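# Swap scanner reel onto label-down pile, place label-up reel

## Task

Pick up the reel currently lying on the scanner's glass and set it on top of the pile of reels whose labels face down, keeping the same face upward it had; then take the uppermost reel from the stack whose labels face up and lay it flat on the glass with its label facing down; finish with both grippers released.

## Robot and tools

ROBOT. Two 6-joint arms, left_arm and right_arm, each with a parallel gripper. Base roots in the scene frame: left_arm at (-0.005, +0.262, 0) m, quat_wxyz (+0.999, 0, 0, +0.050); right_arm at (-0.009, -0.278, 0) m, quat_wxyz (+0.996, 0, 0, -0.092). The arm names do not refer to image sides.

FRAME. One shared scene frame: origin on the table surface midway between the arms, +x reaching out over the table, +z up, left_arm on the +y side. Positions are in metres, orientations as quat_wxyz.

GRIPPER. Fingers extend along the gripper's +z axis and close along its y axis. end_effector_position is the point between the finger pads, roughly 1 cm short of the tips. The printed position may be somewhat wrong, worse when the arm is stretched out.

JOINT ORDER (every row and every per-joint list): waist (joint1), shoulder (joint2), elbow (joint3), wrist pitch (joint4), wrist yaw (joint5), wrist roll (joint6). Stated ranges in rad: waist -2.880 to 2.880, shoulder 0.000 to 3.142, elbow 0.000 to 3.019, wrist pitch -1.693 to 1.571, wrist yaw -1.571 to 1.571, wrist roll -2.094 to 2.094. True ends may differ by up to 0.019 rad either way. A call is rejected if a target exceeds an end by more than 0.019 rad and is further out than the current angle; a target past the real end is clipped there, and the result may say "joint sent to its limit" (its absence proves nothing).

ROW. 14 numbers: left_arm's 6 joint angles then its opening, then right_arm's 6 joint angles then its opening. Joint values are absolute target angles in radians (same scale as the Joint positions line), not offsets. Opening is an absolute command from -1 (closed) to +1 (fully open).

TOOLS
- execute_actions(actions): a list of actions run in sequence. Each action is a table of 1 to 15 rows; each row lasts one control step (1/30 s), and if fewer than 15 rows are given the final row is repeated so every action spans 15 steps (0.5 s). An empty list just returns the current state and images.
- move(target, speed, blocking): target is one row (absolute angles and openings for both arms). All joints travel toward it on synchronized paths finishing together, so hands trace curves and ignore obstacles and the other arm. speed, in rad/s from 0.01 to 2 (default 0.5), caps the joint with the longest travel. Paths take 0.5 to 10 s; longer ones are cut off at 10 s. Openings are sent immediately. blocking=false returns after 0.5 s while motion continues; until a result shows it ended, other moves and execute_actions are refused, so use wait or stop. The extra "move:" line reports the ending (done, off_target, moving, held, fault), limits=held or limits=none, and each arm's joint furthest from target.
- wait(seconds): 0 to 10; arms keep their last command; returns early when a running move ends.
- stop(): brakes a running move; needs room, more when fast; fingers continue.
- zoom_image(camera, region): camera is cam_head_left, cam_head_right, cam_left_wrist or cam_right_wrist (each 504x504); region [x0, y0, x1, y1] in pixels from the top-left corner, at most 504 by 504.
- read_manual(section): only "licences"; no motion.
- finished_scene(scene): scene number 1 or 2; irreversible; reports success and gives the next scene's task. The goal must already hold and stay held.

MOTION LIMITS. Each step, a joint's command is kept within a lead of its measured angle: 0.264 waist, 0.32 shoulder, 0.276 elbow, 0.33 wrist pitch, 0.186 wrist yaw, 0.522 wrist roll (rad). If targets would shift the gripper over 70 mm from where it is, all targets are scaled back. So far goals need several actions; resend the remainder. The "Joint targets" line shows what joints are currently being driven toward; resend those values to hold still.

RESULTS. A state line gives each gripper's position and quat_wxyz. Joint positions and Joint velocities list 6 joints per arm plus the finger gap in m (0.094 fully open). grip_measured is the measured opening on the command scale (each gripper may be off by about 1 mm). Joint torques are raw drive outputs with offsets and noise. Action calls also list step readings; HELD marks steps where an arm's command was held back. "joint command not followed" means the clearance check altered targets. MOTOR HOT appears from 85 °C; at 100 °C an OVER-TEMPERATURE FAULT drops the arm. FAULT lines mean an arm stopped.

GRASPING. To hold something, command an opening about 0.03 below grip_measured; smaller margins grip more gently. Pad force tops out near 50 to 62 N, less on parts under about 2 mm thick.

AVOID. Anything leaving the table fails the task. Do not drop or slip parts, slam into objects, or drive targets far beyond a contact (faster and deeper means harder). Keep the arms from colliding or pressing on each other. Occasional external tugs or pushes can occur, so grip firmly and check images.

Each tool is called after "Request:" as a command line: name --argument value for each argument, lists and objects as JSON in quotes; but a table of rows of numbers goes row by row, as --pt "numbers of a row", without its own name.

## Session

Request:
execute_actions --actions '[]'

Scene clock: 0.00 s.
left_arm: end_effector_position=(+0.1654, +0.6995, +0.1758) grip_measured=+1.000 end_effector_quat_wxyz=(+0.065, +0.873, -0.484, -0.012) | right_arm: end_effector_position=(+0.7597, -0.5226, +0.2070) grip_measured=+1.000 end_effector_quat_wxyz=(+0.617, -0.466, +0.631, -0.064)
Joint names: [waist, shoulder, elbow, wrist pitch, wrist yaw, wrist roll]
Joint positions: left_arm=[ 1.086  1.67   1.456 -1.483 -0.039 -0.945  0.094] | right_arm=[-0.3    2.136  1.771 -0.057 -0.975 -1.096  0.094]
Joint velocities: left_arm=[-0.005 -0.005  0.012 -0.007 -0.037 -0.007  0.   ] | right_arm=[-0.024 -0.005 -0.007  0.017 -0.007 -0.007  0.   ]
Joint torques (N m, as the arm reports them, + toward a larger angle): no reading
Motor temperatures (°C, as the motors report them): left_arm=[20 19 19 22 19 18] | right_arm=[20 19 21 20 20 21]
Joint targets: left_arm=[1.086 1.663 1.486 -1.483 -0.039 -0.945] | right_arm=[-0.300 2.144 1.792 -0.054 -0.974 -1.096]

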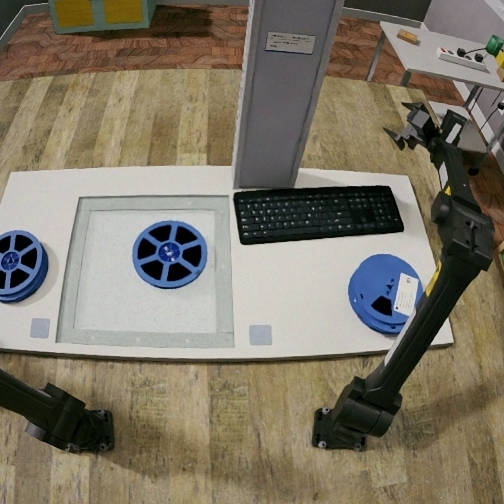

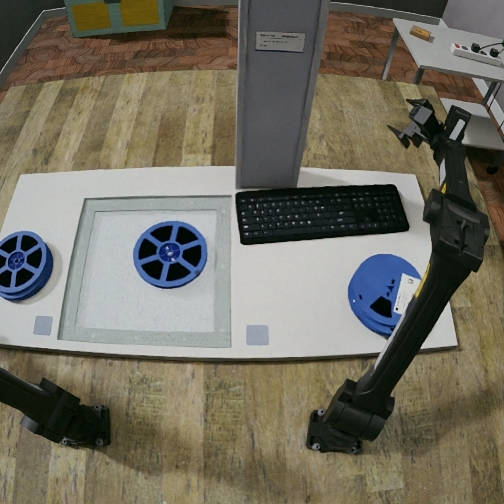

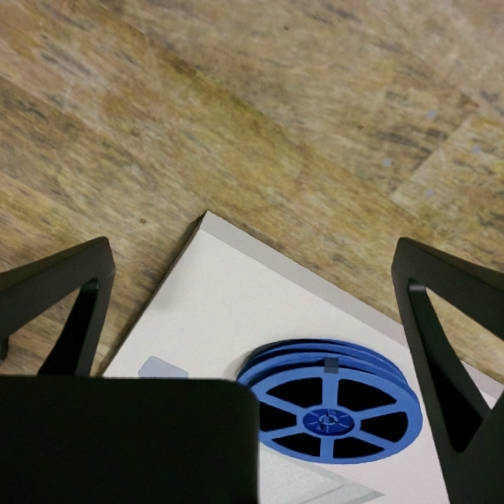

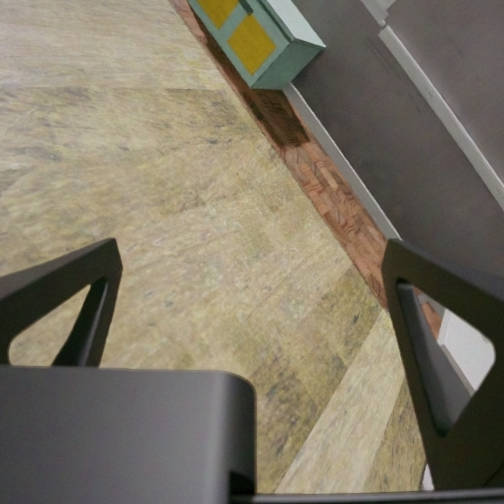

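Request:
zoom_image --camera "cam_head_left" --region '[0, 180, 260, 370]'

Request:
zoom_image --camera "cam_head_left" --region '[300, 220, 480, 370]'

Request:
zoom_image --camera "cam_left_wrist" --region '[200, 300, 504, 504]'

Region (0, 180, 260, 370) of cam_head_left's 504x504 image, scaled by 1.938, with more detail than that image has; it fills the top 368 rows of this view, and the rest is white.

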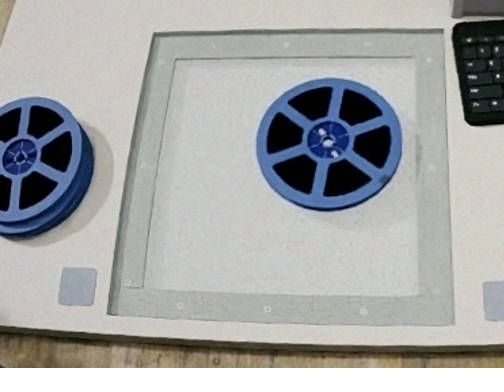

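Region (300, 220, 480, 370) of cam_head_left's 504x504 image, scaled by 2.800, with more detail than that image has.

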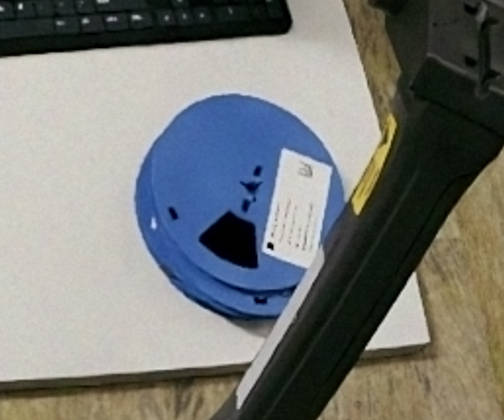

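Region (200, 300, 504, 504) of cam_left_wrist's 504x504 image, scaled by 1.658, with more detail than that image has; it fills the top 338 rows of this view, and the rest is white.

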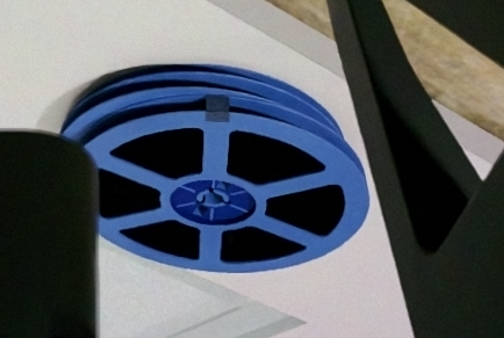

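Request:
move --target '[-0.4435,1.562,1.289,-1.268,0,0,1,-0.197,1.28,1.13,-1.395,0,0,1]' --speed 0.8

Scene clock: 4.67 s.
left_arm: end_effector_position=(+0.4277, +0.1054, +0.1506) grip_measured=+1.000 end_effector_quat_wxyz=(-0.003, +0.168, +0.986, +0.001) | right_arm: end_effector_position=(+0.3279, -0.4171, +0.2084) grip_measured=+1.000 end_effector_quat_wxyz=(+0.016, +0.191, +0.982, -0.002)
Joint names: [waist, shoulder, elbow, wrist pitch, wrist yaw, wrist roll]
Joint positions: left_arm=[-0.447  1.588  1.292 -1.28  -0.    -0.01   0.094] | right_arm=[-0.207  1.283  1.129 -1.385 -0.002 -0.008  0.094]
Joint velocities: left_arm=[ 0.005 -0.005 -0.012  0.007 -0.022  0.051  0.   ] | right_arm=[-0.015 -0.015  0.017  0.002 -0.066  0.037  0.   ]
Joint torques (N m, as the arm reports them, + toward a larger angle): left_arm=[  2.79 -17.66   7.79   0.74  -0.06   0.02] | right_arm=[ 1.75 -9.45  8.03  0.12  0.07  0.01]
Motor temperatures (°C, as the motors report them): left_arm=[20 19 19 22 19 18] | right_arm=[20 20 23 20 20 21]
Joint targets: left_arm=[-0.444 1.562 1.289 -1.268 -0.000 -0.000] | right_arm=[-0.197 1.280 1.130 -1.395 0.000 0.000]
move: off_target (left_arm); limits=none; left_arm: farthest joint: the shoulder, 0.026 radians from its target (0.108 radians at the start); right_arm: farthest joint: the waist, 0.010 radians from its target (0.103 radians at the start)

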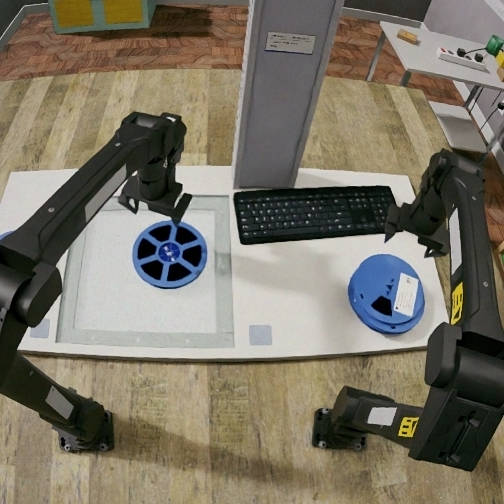

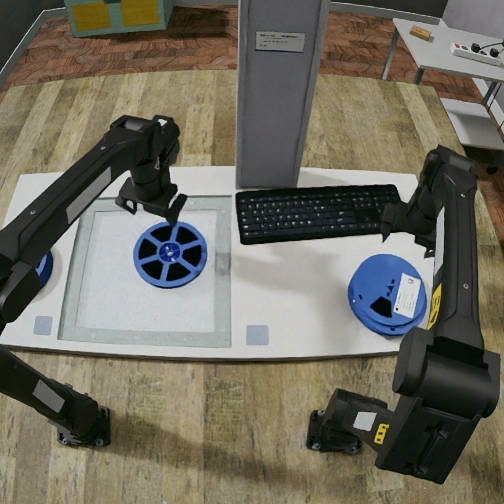

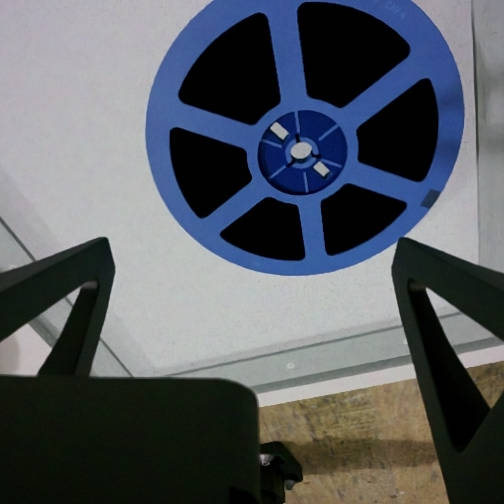

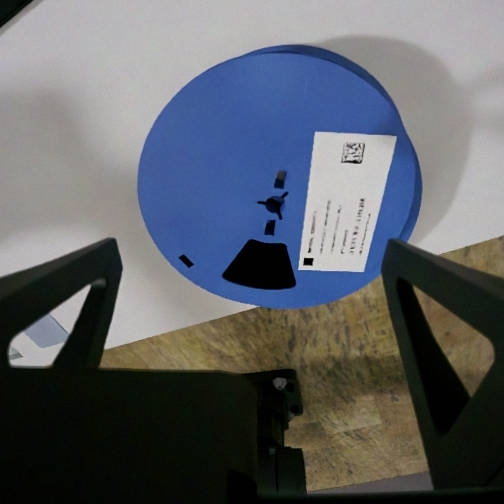

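Request:
zoom_image --camera "cam_left_wrist" --region '[230, 80, 480, 290]'

Region (230, 80, 480, 290) of cam_left_wrist's 504x504 image, scaled by 2.016, with more detail than that image has; it fills the top 423 rows of this view, and the rest is white.

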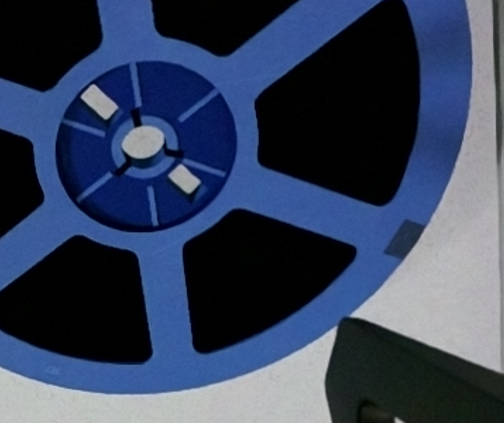

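Request:
move --target '[-0.384,1.62,1.117,-1.055,0,-0.112,0.62,-0.197,1.28,1.13,-1.395,0,0,1]' --speed 0.4

Scene clock: 6.83 s.
left_arm: end_effector_position=(+0.4190, +0.1362, +0.0769) grip_measured=+0.623 end_effector_quat_wxyz=(+0.002, +0.092, +0.996, -0.000) | right_arm: end_effector_position=(+0.3279, -0.4171, +0.2084) grip_measured=+1.000 end_effector_quat_wxyz=(+0.016, +0.191, +0.981, -0.002)
Joint names: [waist, shoulder, elbow, wrist pitch, wrist yaw, wrist roll]
Joint positions: left_arm=[-0.388  1.614  1.115 -1.067 -0.    -0.102  0.076] | right_arm=[-0.207  1.283  1.129 -1.385 -0.002 -0.008  0.094]
Joint velocities: left_arm=[-0.005 -0.015  0.007  0.002  0.022 -0.037 -0.001] | right_arm=[ 0.005 -0.005  0.007 -0.002 -0.037 -0.007  0.   ]
Joint torques (N m, as the arm reports them, + toward a larger angle): left_arm=[  2.71 -13.96   7.43   0.78  -0.06  -0.14] | right_arm=[ 1.76 -9.48  8.02  0.13  0.06  0.  ]
Motor temperatures (°C, as the motors report them): left_arm=[20 20 20 22 19 18] | right_arm=[20 20 23 20 20 21]
Joint targets: left_arm=[-0.384 1.620 1.117 -1.055 -0.000 -0.112] | right_arm=[-0.197 1.280 1.130 -1.395 0.000 -0.000]
move: done; limits=none; left_arm: farthest joint: the wrist pitch, 0.012 radians from its target (0.225 radians at the start); right_arm: farthest joint: the waist, 0.010 radians from its target (0.010 radians at the start)

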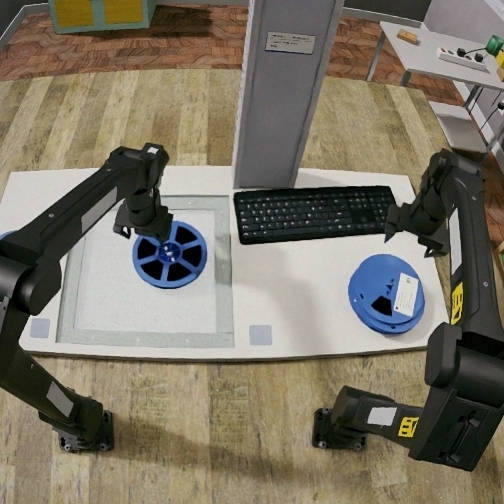

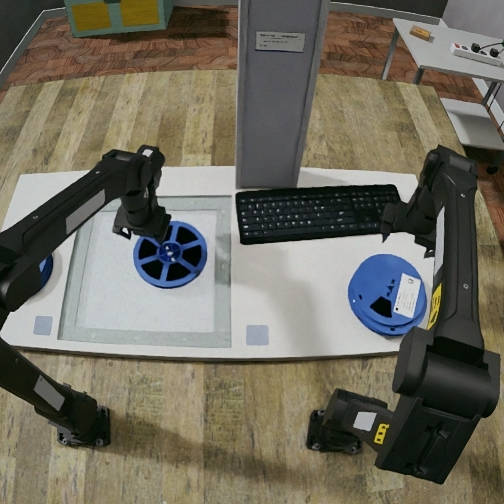

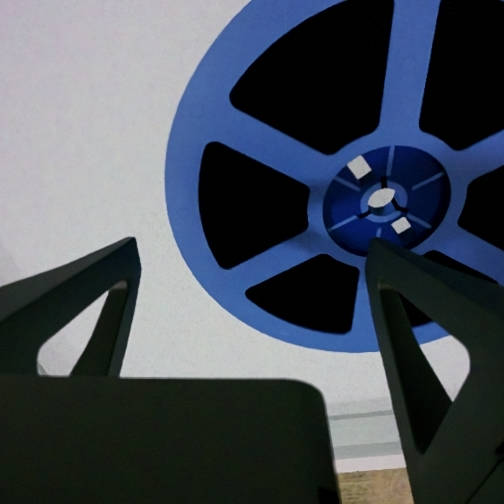

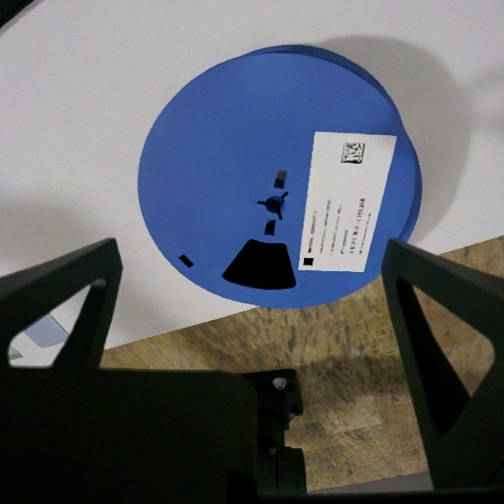

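Request:
move --target '[-0.377,1.655,1.086,-0.995,0,-0.112,0.62,-0.197,1.28,1.13,-1.395,0,0,1]' --speed 0.2

Request:
zoom_image --camera "cam_left_wrist" --region '[100, 120, 504, 340]'

Scene clock: 7.97 s.
left_arm: end_effector_position=(+0.4195, +0.1374, +0.0538) grip_measured=+0.623 end_effector_quat_wxyz=(+0.001, +0.091, +0.996, -0.000) | right_arm: end_effector_position=(+0.3279, -0.4171, +0.2084) grip_measured=+1.000 end_effector_quat_wxyz=(+0.016, +0.191, +0.981, -0.002)
Joint names: [waist, shoulder, elbow, wrist pitch, wrist yaw, wrist roll]
Joint positions: left_arm=[-0.385  1.647  1.086 -1.007 -0.    -0.103  0.076] | right_arm=[-0.207  1.283  1.129 -1.385 -0.002 -0.008  0.094]
Joint velocities: left_arm=[ 0.005 -0.005  0.022  0.017  0.095 -0.037  0.001] | right_arm=[-0.005 -0.005  0.002  0.007 -0.007  0.066  0.   ]
Joint torques (N m, as the arm reports them, + toward a larger angle): left_arm=[  2.74 -14.25   7.15   0.78  -0.06  -0.16] | right_arm=[ 1.76 -9.45  8.01  0.13  0.06  0.  ]
Motor temperatures (°C, as the motors report them): left_arm=[20 20 20 22 19 18] | right_arm=[20 20 23 20 20 21]
Joint targets: left_arm=[-0.377 1.655 1.086 -0.995 0.000 -0.112] | right_arm=[-0.197 1.280 1.130 -1.395 -0.000 -0.000]
move: done; limits=none; left_arm: farthest joint: the wrist pitch, 0.012 radians from its target (0.072 radians at the start); right_arm: farthest joint: the waist, 0.010 radians from its target (0.010 radians at the start)

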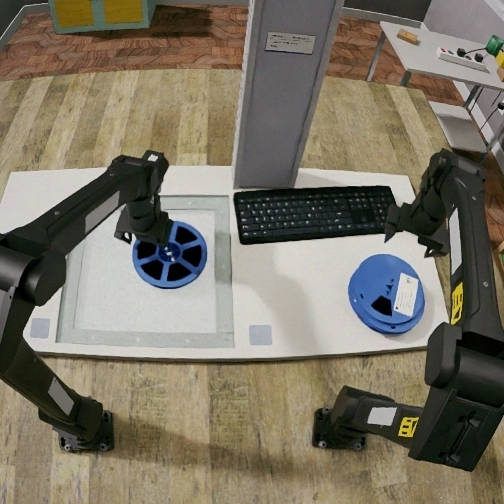

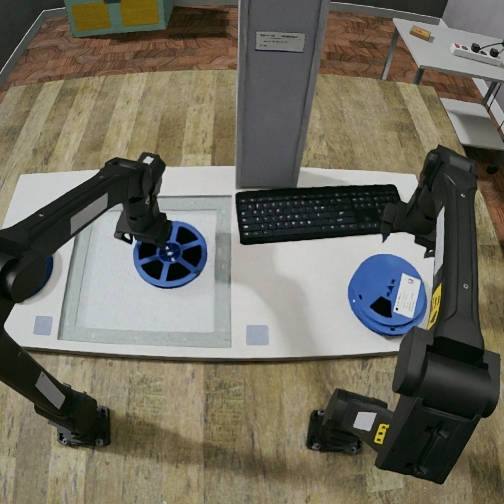

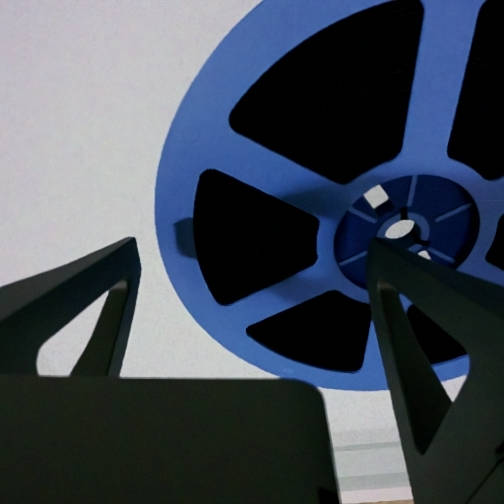

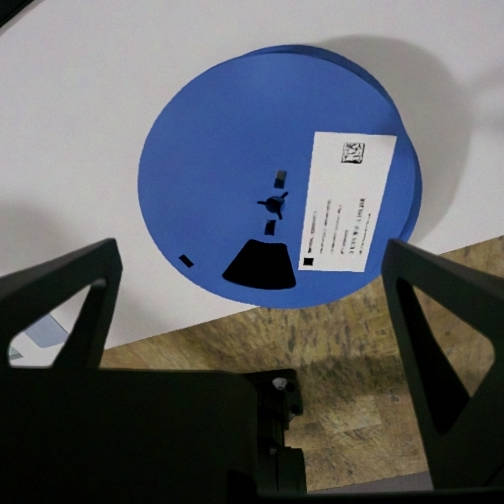

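Region (100, 120, 504, 340) of cam_left_wrist's 504x504 image, scaled by 1.248, with more detail than that image has; it fills the top 274 rows of this view, and the rest is white.

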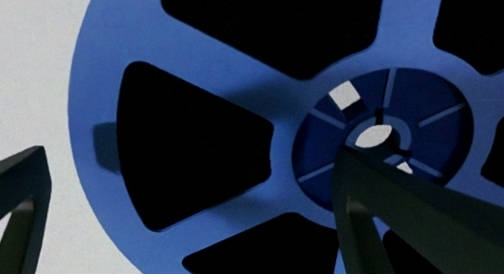

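Request:
move --target '[-0.369,1.655,1.086,-0.995,0,-0.112,0.62,-0.197,1.28,1.13,-1.395,0,0,1]' --speed 0.2

Request:
move --target '[-0.369,1.675,1.068,-0.958,0,-0.112,0.62,-0.197,1.28,1.13,-1.395,0,0,1]' --speed 0.05

Scene clock: 8.97 s.
left_arm: end_effector_position=(+0.4206, +0.1413, +0.0538) grip_measured=+0.623 end_effector_quat_wxyz=(+0.001, +0.086, +0.996, -0.000) | right_arm: end_effector_position=(+0.3279, -0.4171, +0.2084) grip_measured=+1.000 end_effector_quat_wxyz=(+0.016, +0.191, +0.981, -0.002)
Joint names: [waist, shoulder, elbow, wrist pitch, wrist yaw, wrist roll]
Joint positions: left_arm=[-0.376  1.647  1.086 -1.007 -0.    -0.103  0.076] | right_arm=[-0.207  1.283  1.129 -1.385 -0.002 -0.007  0.094]
Joint velocities: left_arm=[-0.024  0.015 -0.002 -0.012 -0.168 -0.007  0.   ] | right_arm=[-0.005 -0.005 -0.022 -0.002  0.022  0.066  0.   ]
Joint torques (N m, as the arm reports them, + toward a larger angle): left_arm=[  2.77 -14.22   7.17   0.79  -0.06  -0.16] | right_arm=[ 1.79 -9.44  8.03  0.12  0.06  0.  ]
Motor temperatures (°C, as the motors report them): left_arm=[20 20 20 22 19 18] | right_arm=[20 20 23 20 20 21]
Joint targets: left_arm=[-0.369 1.655 1.086 -0.995 0.000 -0.112] | right_arm=[-0.197 1.280 1.130 -1.395 -0.000 0.000]
move: done; limits=none; left_arm: farthest joint: the wrist pitch, 0.012 radians from its target (0.012 radians at the start); right_arm: farthest joint: the waist, 0.010 radians from its target (0.010 radians at the start)

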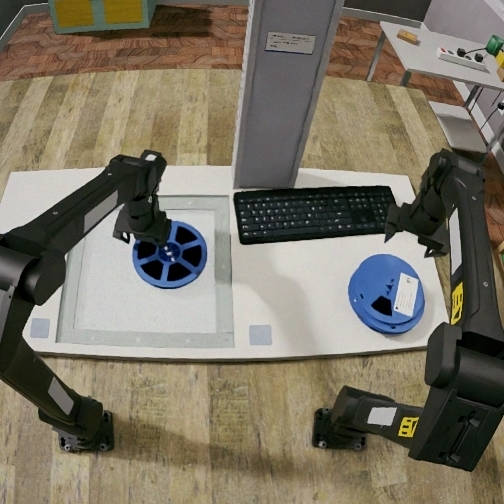

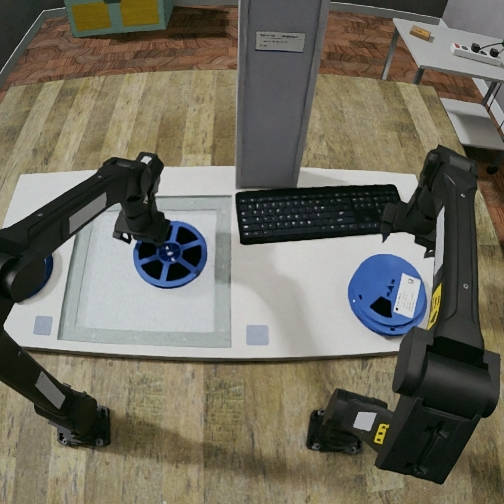

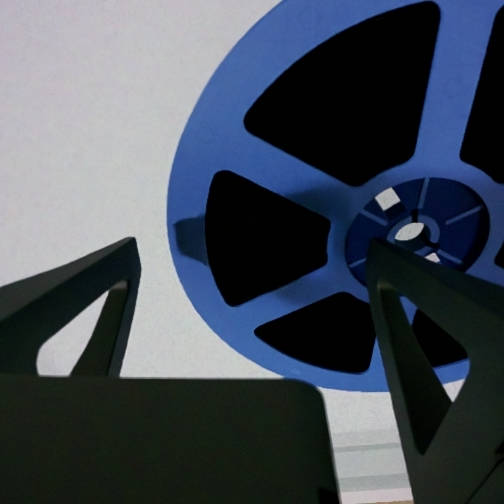

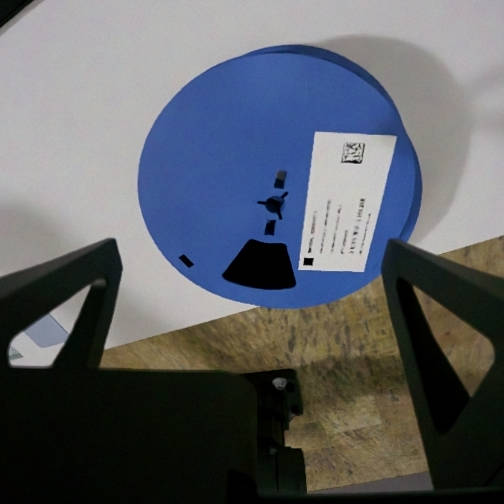

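Scene clock: 10.23 s.
left_arm: end_effector_position=(+0.4215, +0.1411, +0.0426) grip_measured=+0.623 end_effector_quat_wxyz=(+0.005, +0.086, +0.996, -0.001) | right_arm: end_effector_position=(+0.3279, -0.4171, +0.2084) grip_measured=+1.000 end_effector_quat_wxyz=(+0.016, +0.191, +0.981, -0.002)
Joint names: [waist, shoulder, elbow, wrist pitch, wrist yaw, wrist roll]
Joint positions: left_arm=[-0.376  1.663  1.071 -0.97  -0.    -0.103  0.076] | right_arm=[-0.207  1.283  1.129 -1.385 -0.002 -0.007  0.094]
Joint velocities: left_arm=[-0.024  0.005  0.002  0.012 -0.007  0.037  0.   ] | right_arm=[-0.005 -0.005  0.012 -0.012 -0.007  0.081  0.   ]
Joint torques (N m, as the arm reports them, + toward a larger angle): left_arm=[  2.81 -13.6    6.79   0.87  -0.06  -0.16] | right_arm=[ 1.79 -9.46  8.03  0.14  0.06  0.  ]
Motor temperatures (°C, as the motors report them): left_arm=[20 20 20 22 19 18] | right_arm=[20 20 23 20 20 21]
Joint targets: left_arm=[-0.369 1.675 1.068 -0.958 -0.000 -0.112] | right_arm=[-0.197 1.280 1.130 -1.395 -0.000 -0.000]
move: done; limits=none; left_arm: farthest joint: the shoulder, 0.012 radians from its target (0.028 radians at the start); right_arm: farthest joint: the waist, 0.010 radians from its target (0.010 radians at the start)

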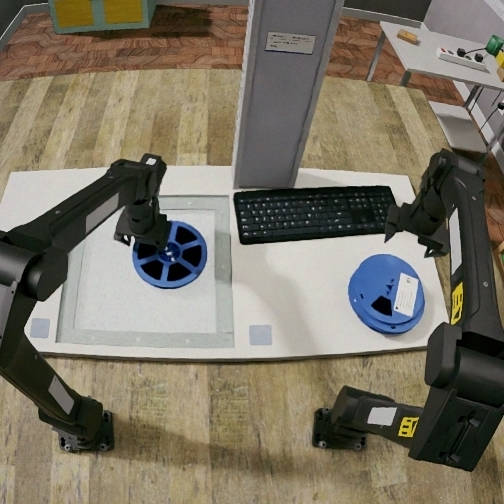

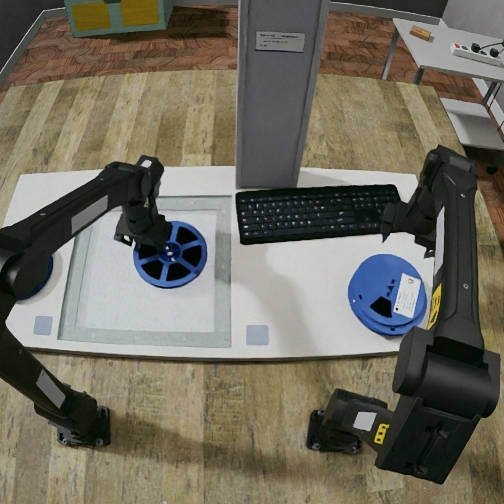

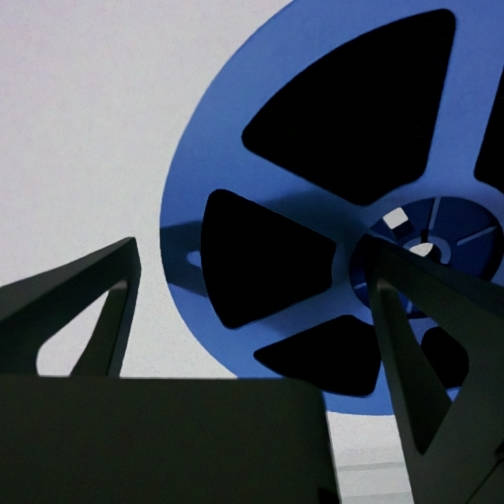

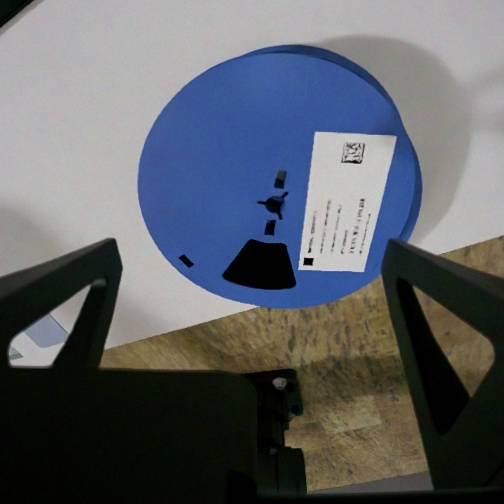

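Lower a bit more to see if it stops.

Request:
move --target '[-0.369,1.686,1.058,-0.95,0,-0.112,0.62,-0.197,1.28,1.13,-1.395,0,0,1]' --speed 0.05

Scene clock: 11.03 s.
left_arm: end_effector_position=(+0.4205, +0.1415, +0.0398) grip_measured=+0.623 end_effector_quat_wxyz=(+0.004, +0.086, +0.996, -0.001) | right_arm: end_effector_position=(+0.3279, -0.4171, +0.2084) grip_measured=+1.000 end_effector_quat_wxyz=(+0.016, +0.191, +0.981, -0.002)
Joint names: [waist, shoulder, elbow, wrist pitch, wrist yaw, wrist roll]
Joint positions: left_arm=[-0.375  1.665  1.066 -0.964  0.    -0.103  0.076] | right_arm=[-0.207  1.283  1.129 -1.385 -0.002 -0.007  0.094]
Joint velocities: left_arm=[ 0.005 -0.005  0.002 -0.017 -0.037  0.066 -0.   ] | right_arm=[-0.015 -0.005 -0.017 -0.002 -0.051 -0.022  0.   ]
Joint torques (N m, as the arm reports them, + toward a larger angle): left_arm=[  2.71 -12.99   6.55   0.85  -0.08  -0.16] | right_arm=[ 1.76 -9.45  8.03  0.14  0.06  0.  ]
Motor temperatures (°C, as the motors report them): left_arm=[20 20 20 22 19 18] | right_arm=[20 20 23 20 20 21]
Joint targets: left_arm=[-0.369 1.686 1.058 -0.950 0.000 -0.112] | right_arm=[-0.197 1.280 1.130 -1.395 0.000 -0.000]
move: off_target (left_arm); limits=none; left_arm: farthest joint: the shoulder, 0.021 radians from its target (0.023 radians at the start); right_arm: farthest joint: the waist, 0.010 radians from its target (0.010 radians at the start)

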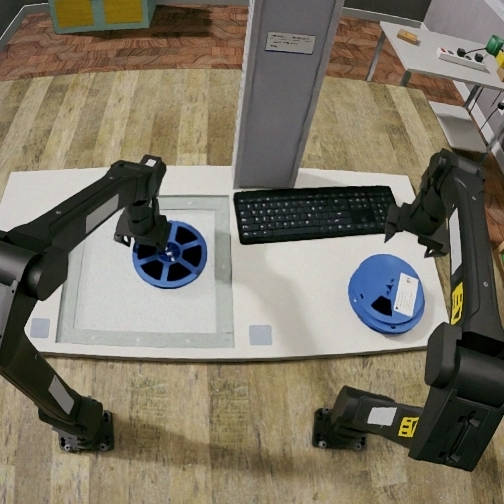

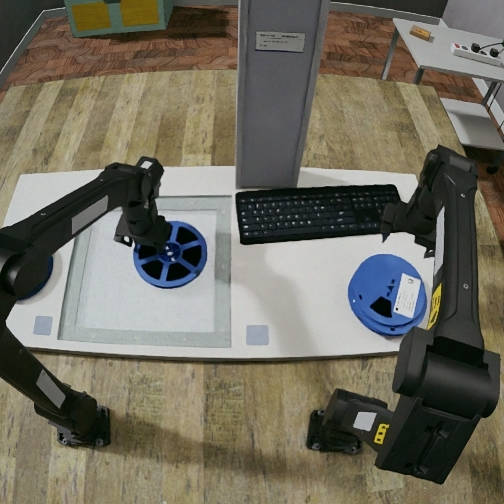

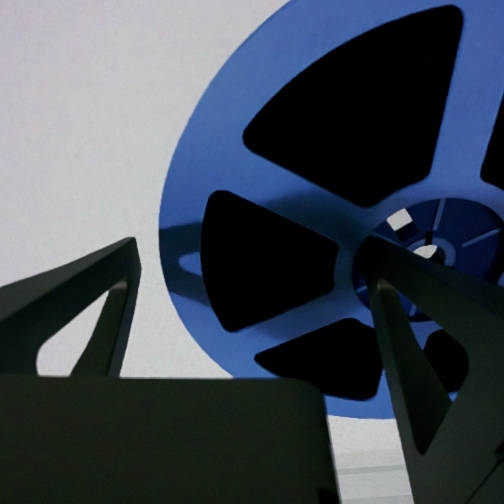

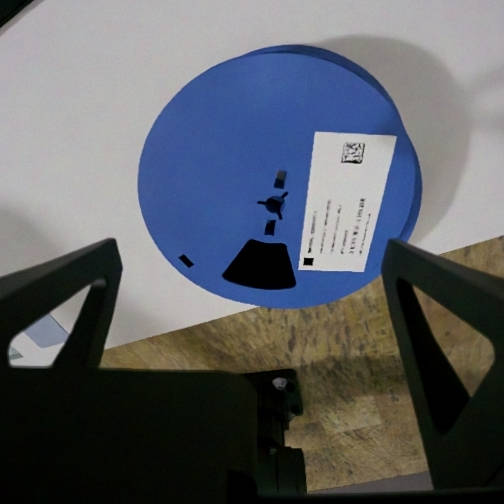

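Contact. Close and see whether it catches (~65 mm → 0.39).

Request:
move --target '[-0.369,1.686,1.058,-0.95,0,-0.112,0.3,-0.197,1.28,1.13,-1.395,0,0,1]' --speed 0.05

Scene clock: 11.87 s.
left_arm: end_effector_position=(+0.4204, +0.1413, +0.0398) grip_measured=+0.321 end_effector_quat_wxyz=(+0.004, +0.086, +0.996, -0.001) | right_arm: end_effector_position=(+0.3279, -0.4171, +0.2084) grip_measured=+1.000 end_effector_quat_wxyz=(+0.016, +0.191, +0.981, -0.002)
Joint names: [waist, shoulder, elbow, wrist pitch, wrist yaw, wrist roll]
Joint positions: left_arm=[-0.375  1.665  1.066 -0.964  0.001 -0.103  0.062] | right_arm=[-0.207  1.283  1.129 -1.385 -0.002 -0.007  0.094]
Joint velocities: left_arm=[-0.005  0.005  0.002 -0.002 -0.022 -0.007  0.   ] | right_arm=[ 0.005 -0.015 -0.007 -0.002 -0.007  0.007  0.   ]
Joint torques (N m, as the arm reports them, + toward a larger angle): left_arm=[  2.82 -12.96   6.49   0.85  -0.12  -0.15] | right_arm=[ 1.77 -9.45  8.02  0.12  0.06  0.  ]
Motor temperatures (°C, as the motors report them): left_arm=[20 20 20 22 19 18] | right_arm=[20 20 24 20 20 21]
Joint targets: left_arm=[-0.369 1.686 1.058 -0.950 0.000 -0.112] | right_arm=[-0.197 1.280 1.130 -1.395 0.000 0.000]
move: off_target (left_arm); limits=none; left_arm: farthest joint: the shoulder, 0.021 radians from its target (0.021 radians at the start); right_arm: farthest joint: the waist, 0.010 radians from its target (0.010 radians at the start)

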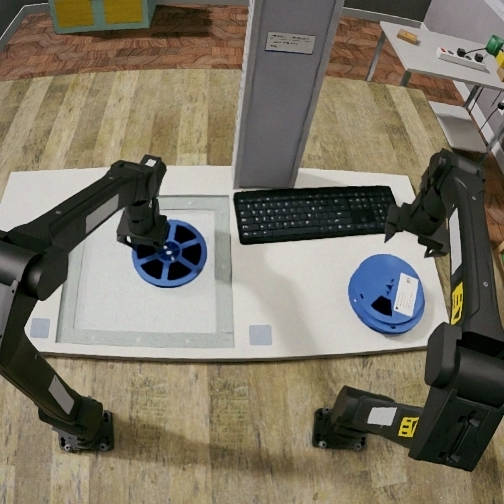

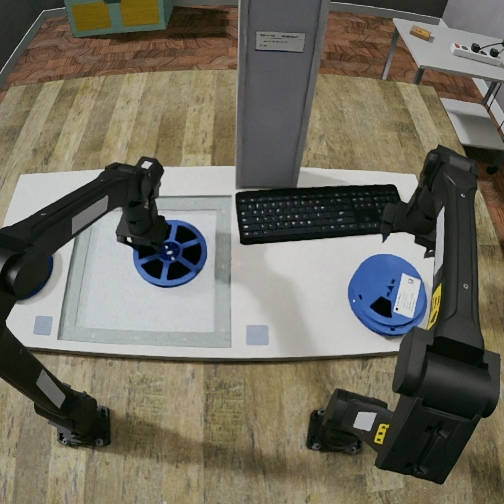

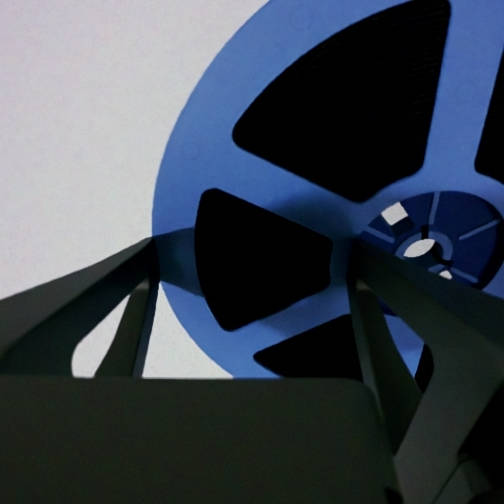

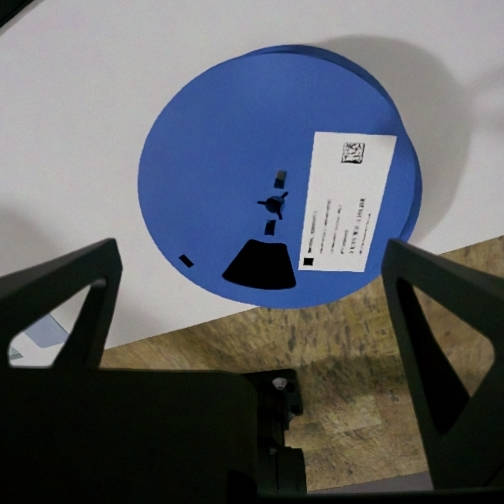

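Request:
move --target '[-0.369,1.555,1.19,-1.165,0,-0.112,0.28,-0.197,1.28,1.13,-1.395,0,0,1]' --speed 0.15

Scene clock: 13.77 s.
left_arm: end_effector_position=(+0.4062, +0.1453, +0.0952) grip_measured=+0.321 end_effector_quat_wxyz=(-0.019, +0.086, +0.996, +0.003) | right_arm: end_effector_position=(+0.3279, -0.4171, +0.2084) grip_measured=+1.000 end_effector_quat_wxyz=(+0.016, +0.191, +0.981, -0.002)
Joint names: [waist, shoulder, elbow, wrist pitch, wrist yaw, wrist roll]
Joint positions: left_arm=[-0.375  1.582  1.127 -1.156  0.001 -0.103  0.062] | right_arm=[-0.207  1.283  1.129 -1.385 -0.002 -0.007  0.094]
Joint velocities: left_arm=[ 0.005  0.005  0.007 -0.012  0.037  0.066  0.001] | right_arm=[-0.015  0.015 -0.012  0.002 -0.081 -0.007  0.   ]
Joint torques (N m, as the arm reports them, + toward a larger angle): left_arm=[  2.81 -17.07  11.86  -0.06  -0.14  -0.16] | right_arm=[ 1.78 -9.43  8.02  0.13  0.06  0.  ]
Motor temperatures (°C, as the motors report them): left_arm=[20 20 20 22 19 18] | right_arm=[20 20 24 20 20 21]
Joint targets: left_arm=[-0.369 1.555 1.190 -1.165 -0.000 -0.112] | right_arm=[-0.197 1.280 1.130 -1.395 -0.000 -0.000]
move: off_target (left_arm); limits=none; left_arm: farthest joint: the elbow, 0.063 radians from its target (0.124 radians at the start); right_arm: farthest joint: the waist, 0.010 radians from its target (0.010 radians at the start)

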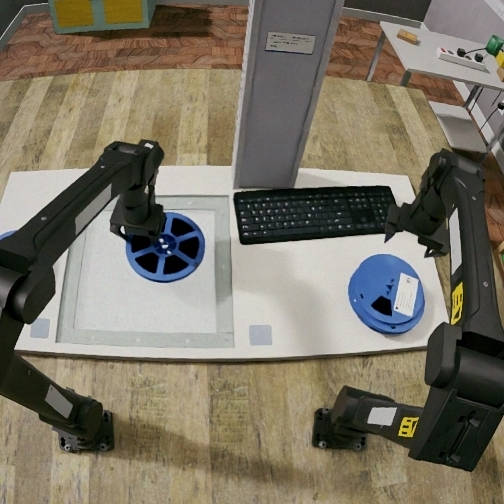

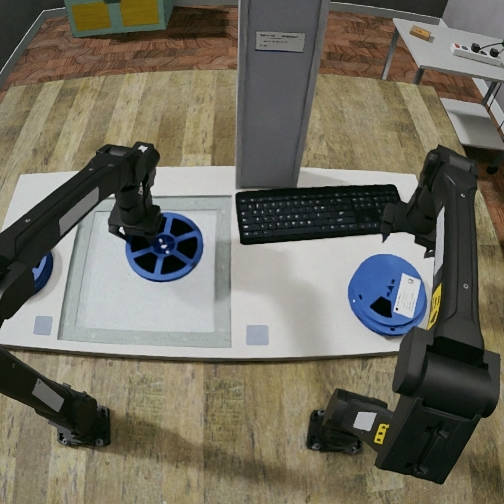

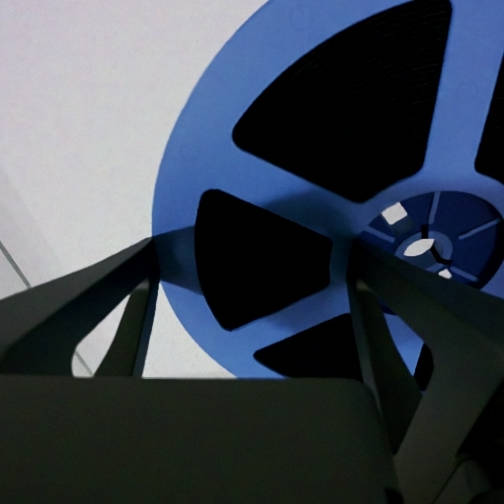

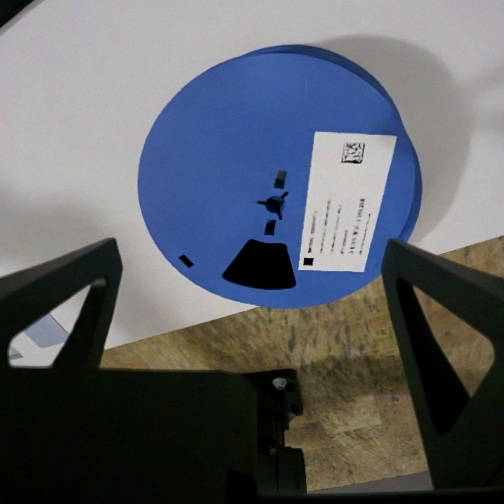

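Request:
move --target '[0.525,1.555,1.21,-1.14,0,-0.112,0.28,-0.197,1.28,1.13,-1.395,0,0,1]' --speed 0.4

Scene clock: 17.07 s.
left_arm: end_effector_position=(+0.3467, +0.5197, +0.1012) grip_measured=+0.321 end_effector_quat_wxyz=(-0.008, -0.360, +0.933, -0.002) | right_arm: end_effector_position=(+0.3279, -0.4171, +0.2084) grip_measured=+1.000 end_effector_quat_wxyz=(+0.016, +0.191, +0.981, -0.002)
Joint names: [waist, shoulder, elbow, wrist pitch, wrist yaw, wrist roll]
Joint positions: left_arm=[ 0.533  1.582  1.145 -1.151 -0.001 -0.104  0.062] | right_arm=[-0.207  1.283  1.129 -1.385 -0.002 -0.007  0.094]
Joint velocities: left_arm=[-0.005 -0.015  0.007  0.002  0.022  0.051 -0.001] | right_arm=[-0.005 -0.015  0.002 -0.002  0.007  0.051  0.   ]
Joint torques (N m, as the arm reports them, + toward a larger angle): left_arm=[  1.42 -17.13  12.11   0.7   -0.04  -0.15] | right_arm=[ 1.77 -9.47  8.02  0.13  0.06  0.  ]
Motor temperatures (°C, as the motors report them): left_arm=[20 20 21 22 19 18] | right_arm=[20 20 24 20 20 21]
Joint targets: left_arm=[0.525 1.555 1.210 -1.140 -0.000 -0.112] | right_arm=[-0.197 1.280 1.130 -1.395 0.000 -0.000]
move: off_target (left_arm); limits=none; left_arm: farthest joint: the elbow, 0.065 radians from its target (0.083 radians at the start); right_arm: farthest joint: the waist, 0.010 radians from its target (0.010 radians at the start)

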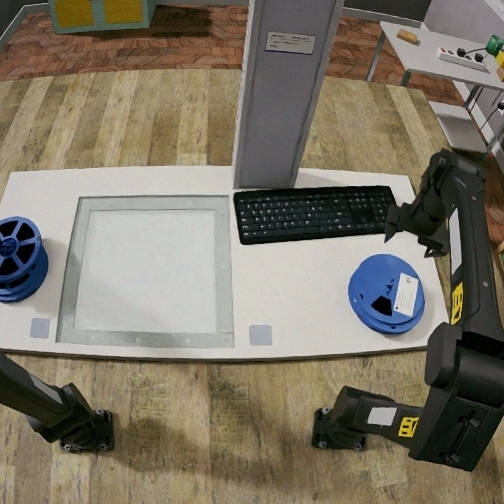

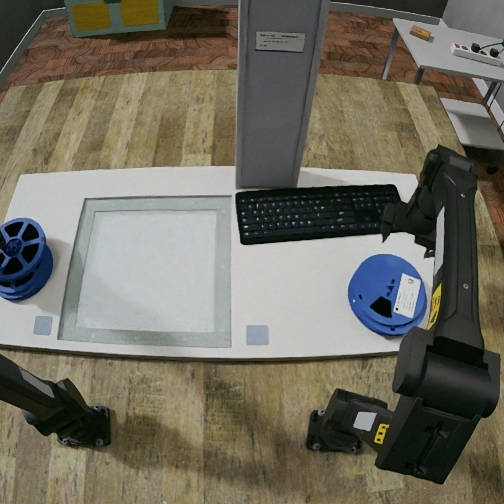

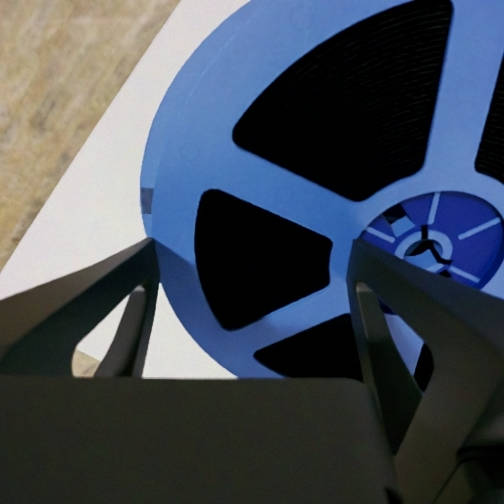

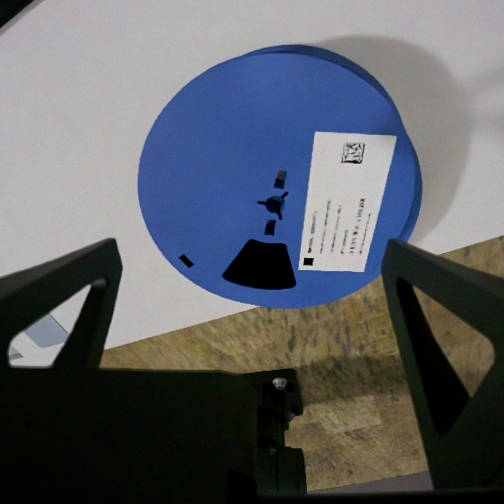

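Request:
move --target '[0.565,1.605,1.102,-1.065,0,-0.112,0.28,-0.197,1.28,1.13,-1.395,0,0,1]' --speed 0.1

Request:
zoom_image --camera "cam_head_right" --region '[0, 200, 130, 330]'

Scene clock: 18.57 s.
left_arm: end_effector_position=(+0.3391, +0.5276, +0.0789) grip_measured=+0.321 end_effector_quat_wxyz=(-0.002, -0.372, +0.928, -0.000) | right_arm: end_effector_position=(+0.3279, -0.4171, +0.2084) grip_measured=+1.000 end_effector_quat_wxyz=(+0.016, +0.191, +0.981, -0.002)
Joint names: [waist, shoulder, elbow, wrist pitch, wrist yaw, wrist roll]
Joint positions: left_arm=[ 0.558  1.598  1.1   -1.077 -0.001 -0.104  0.062] | right_arm=[-0.207  1.283  1.129 -1.385 -0.002 -0.007  0.094]
Joint velocities: left_arm=[ 0.005  0.005  0.017  0.002 -0.081 -0.007  0.   ] | right_arm=[-0.024  0.005  0.022  0.002  0.022 -0.007  0.   ]
Joint torques (N m, as the arm reports them, + toward a larger angle): left_arm=[  2.56 -13.87   7.5    0.79  -0.04  -0.15] | right_arm=[ 1.81 -9.44  8.02  0.13  0.06  0.  ]
Motor temperatures (°C, as the motors report them): left_arm=[20 20 21 22 19 18] | right_arm=[20 20 24 20 20 21]
Joint targets: left_arm=[0.565 1.605 1.102 -1.065 -0.000 -0.112] | right_arm=[-0.197 1.280 1.130 -1.395 -0.000 0.000]
move: done; limits=none; left_arm: farthest joint: the wrist pitch, 0.012 radians from its target (0.086 radians at the start); right_arm: farthest joint: the waist, 0.010 radians from its target (0.010 radians at the start)

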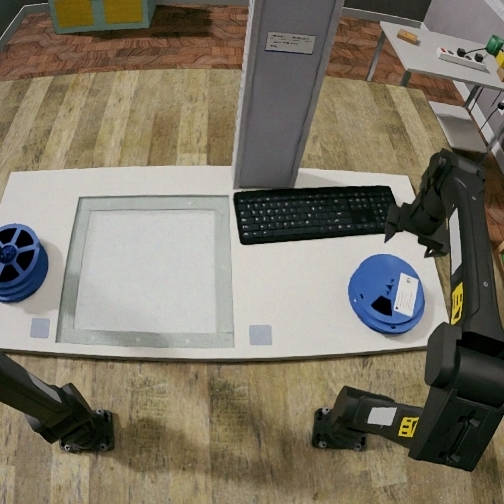

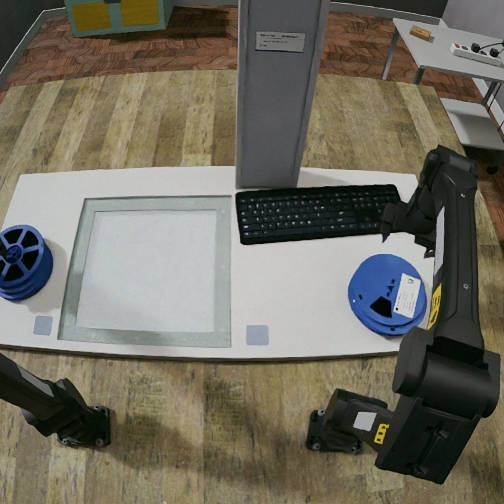

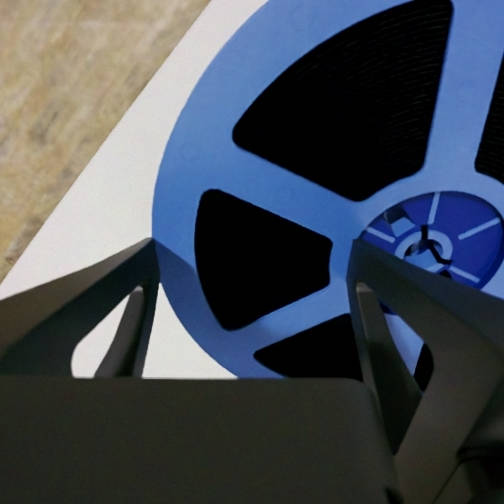

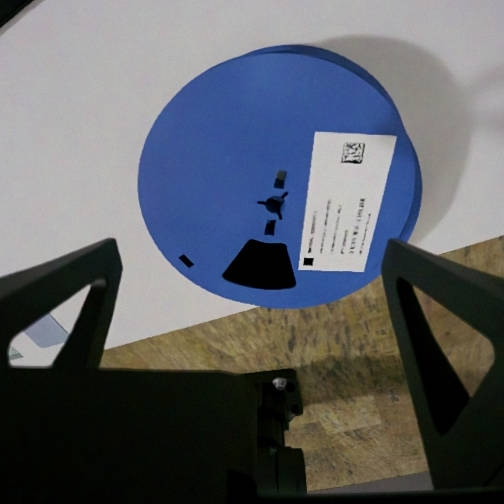

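Region (0, 200, 130, 330) of cam_head_right's 504x504 image, scaled by 3.877, with more detail than that image has.

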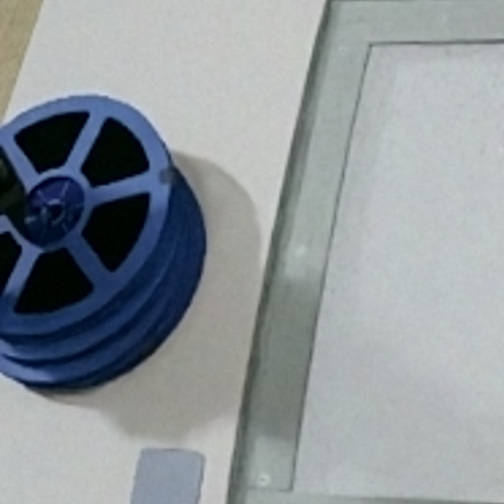

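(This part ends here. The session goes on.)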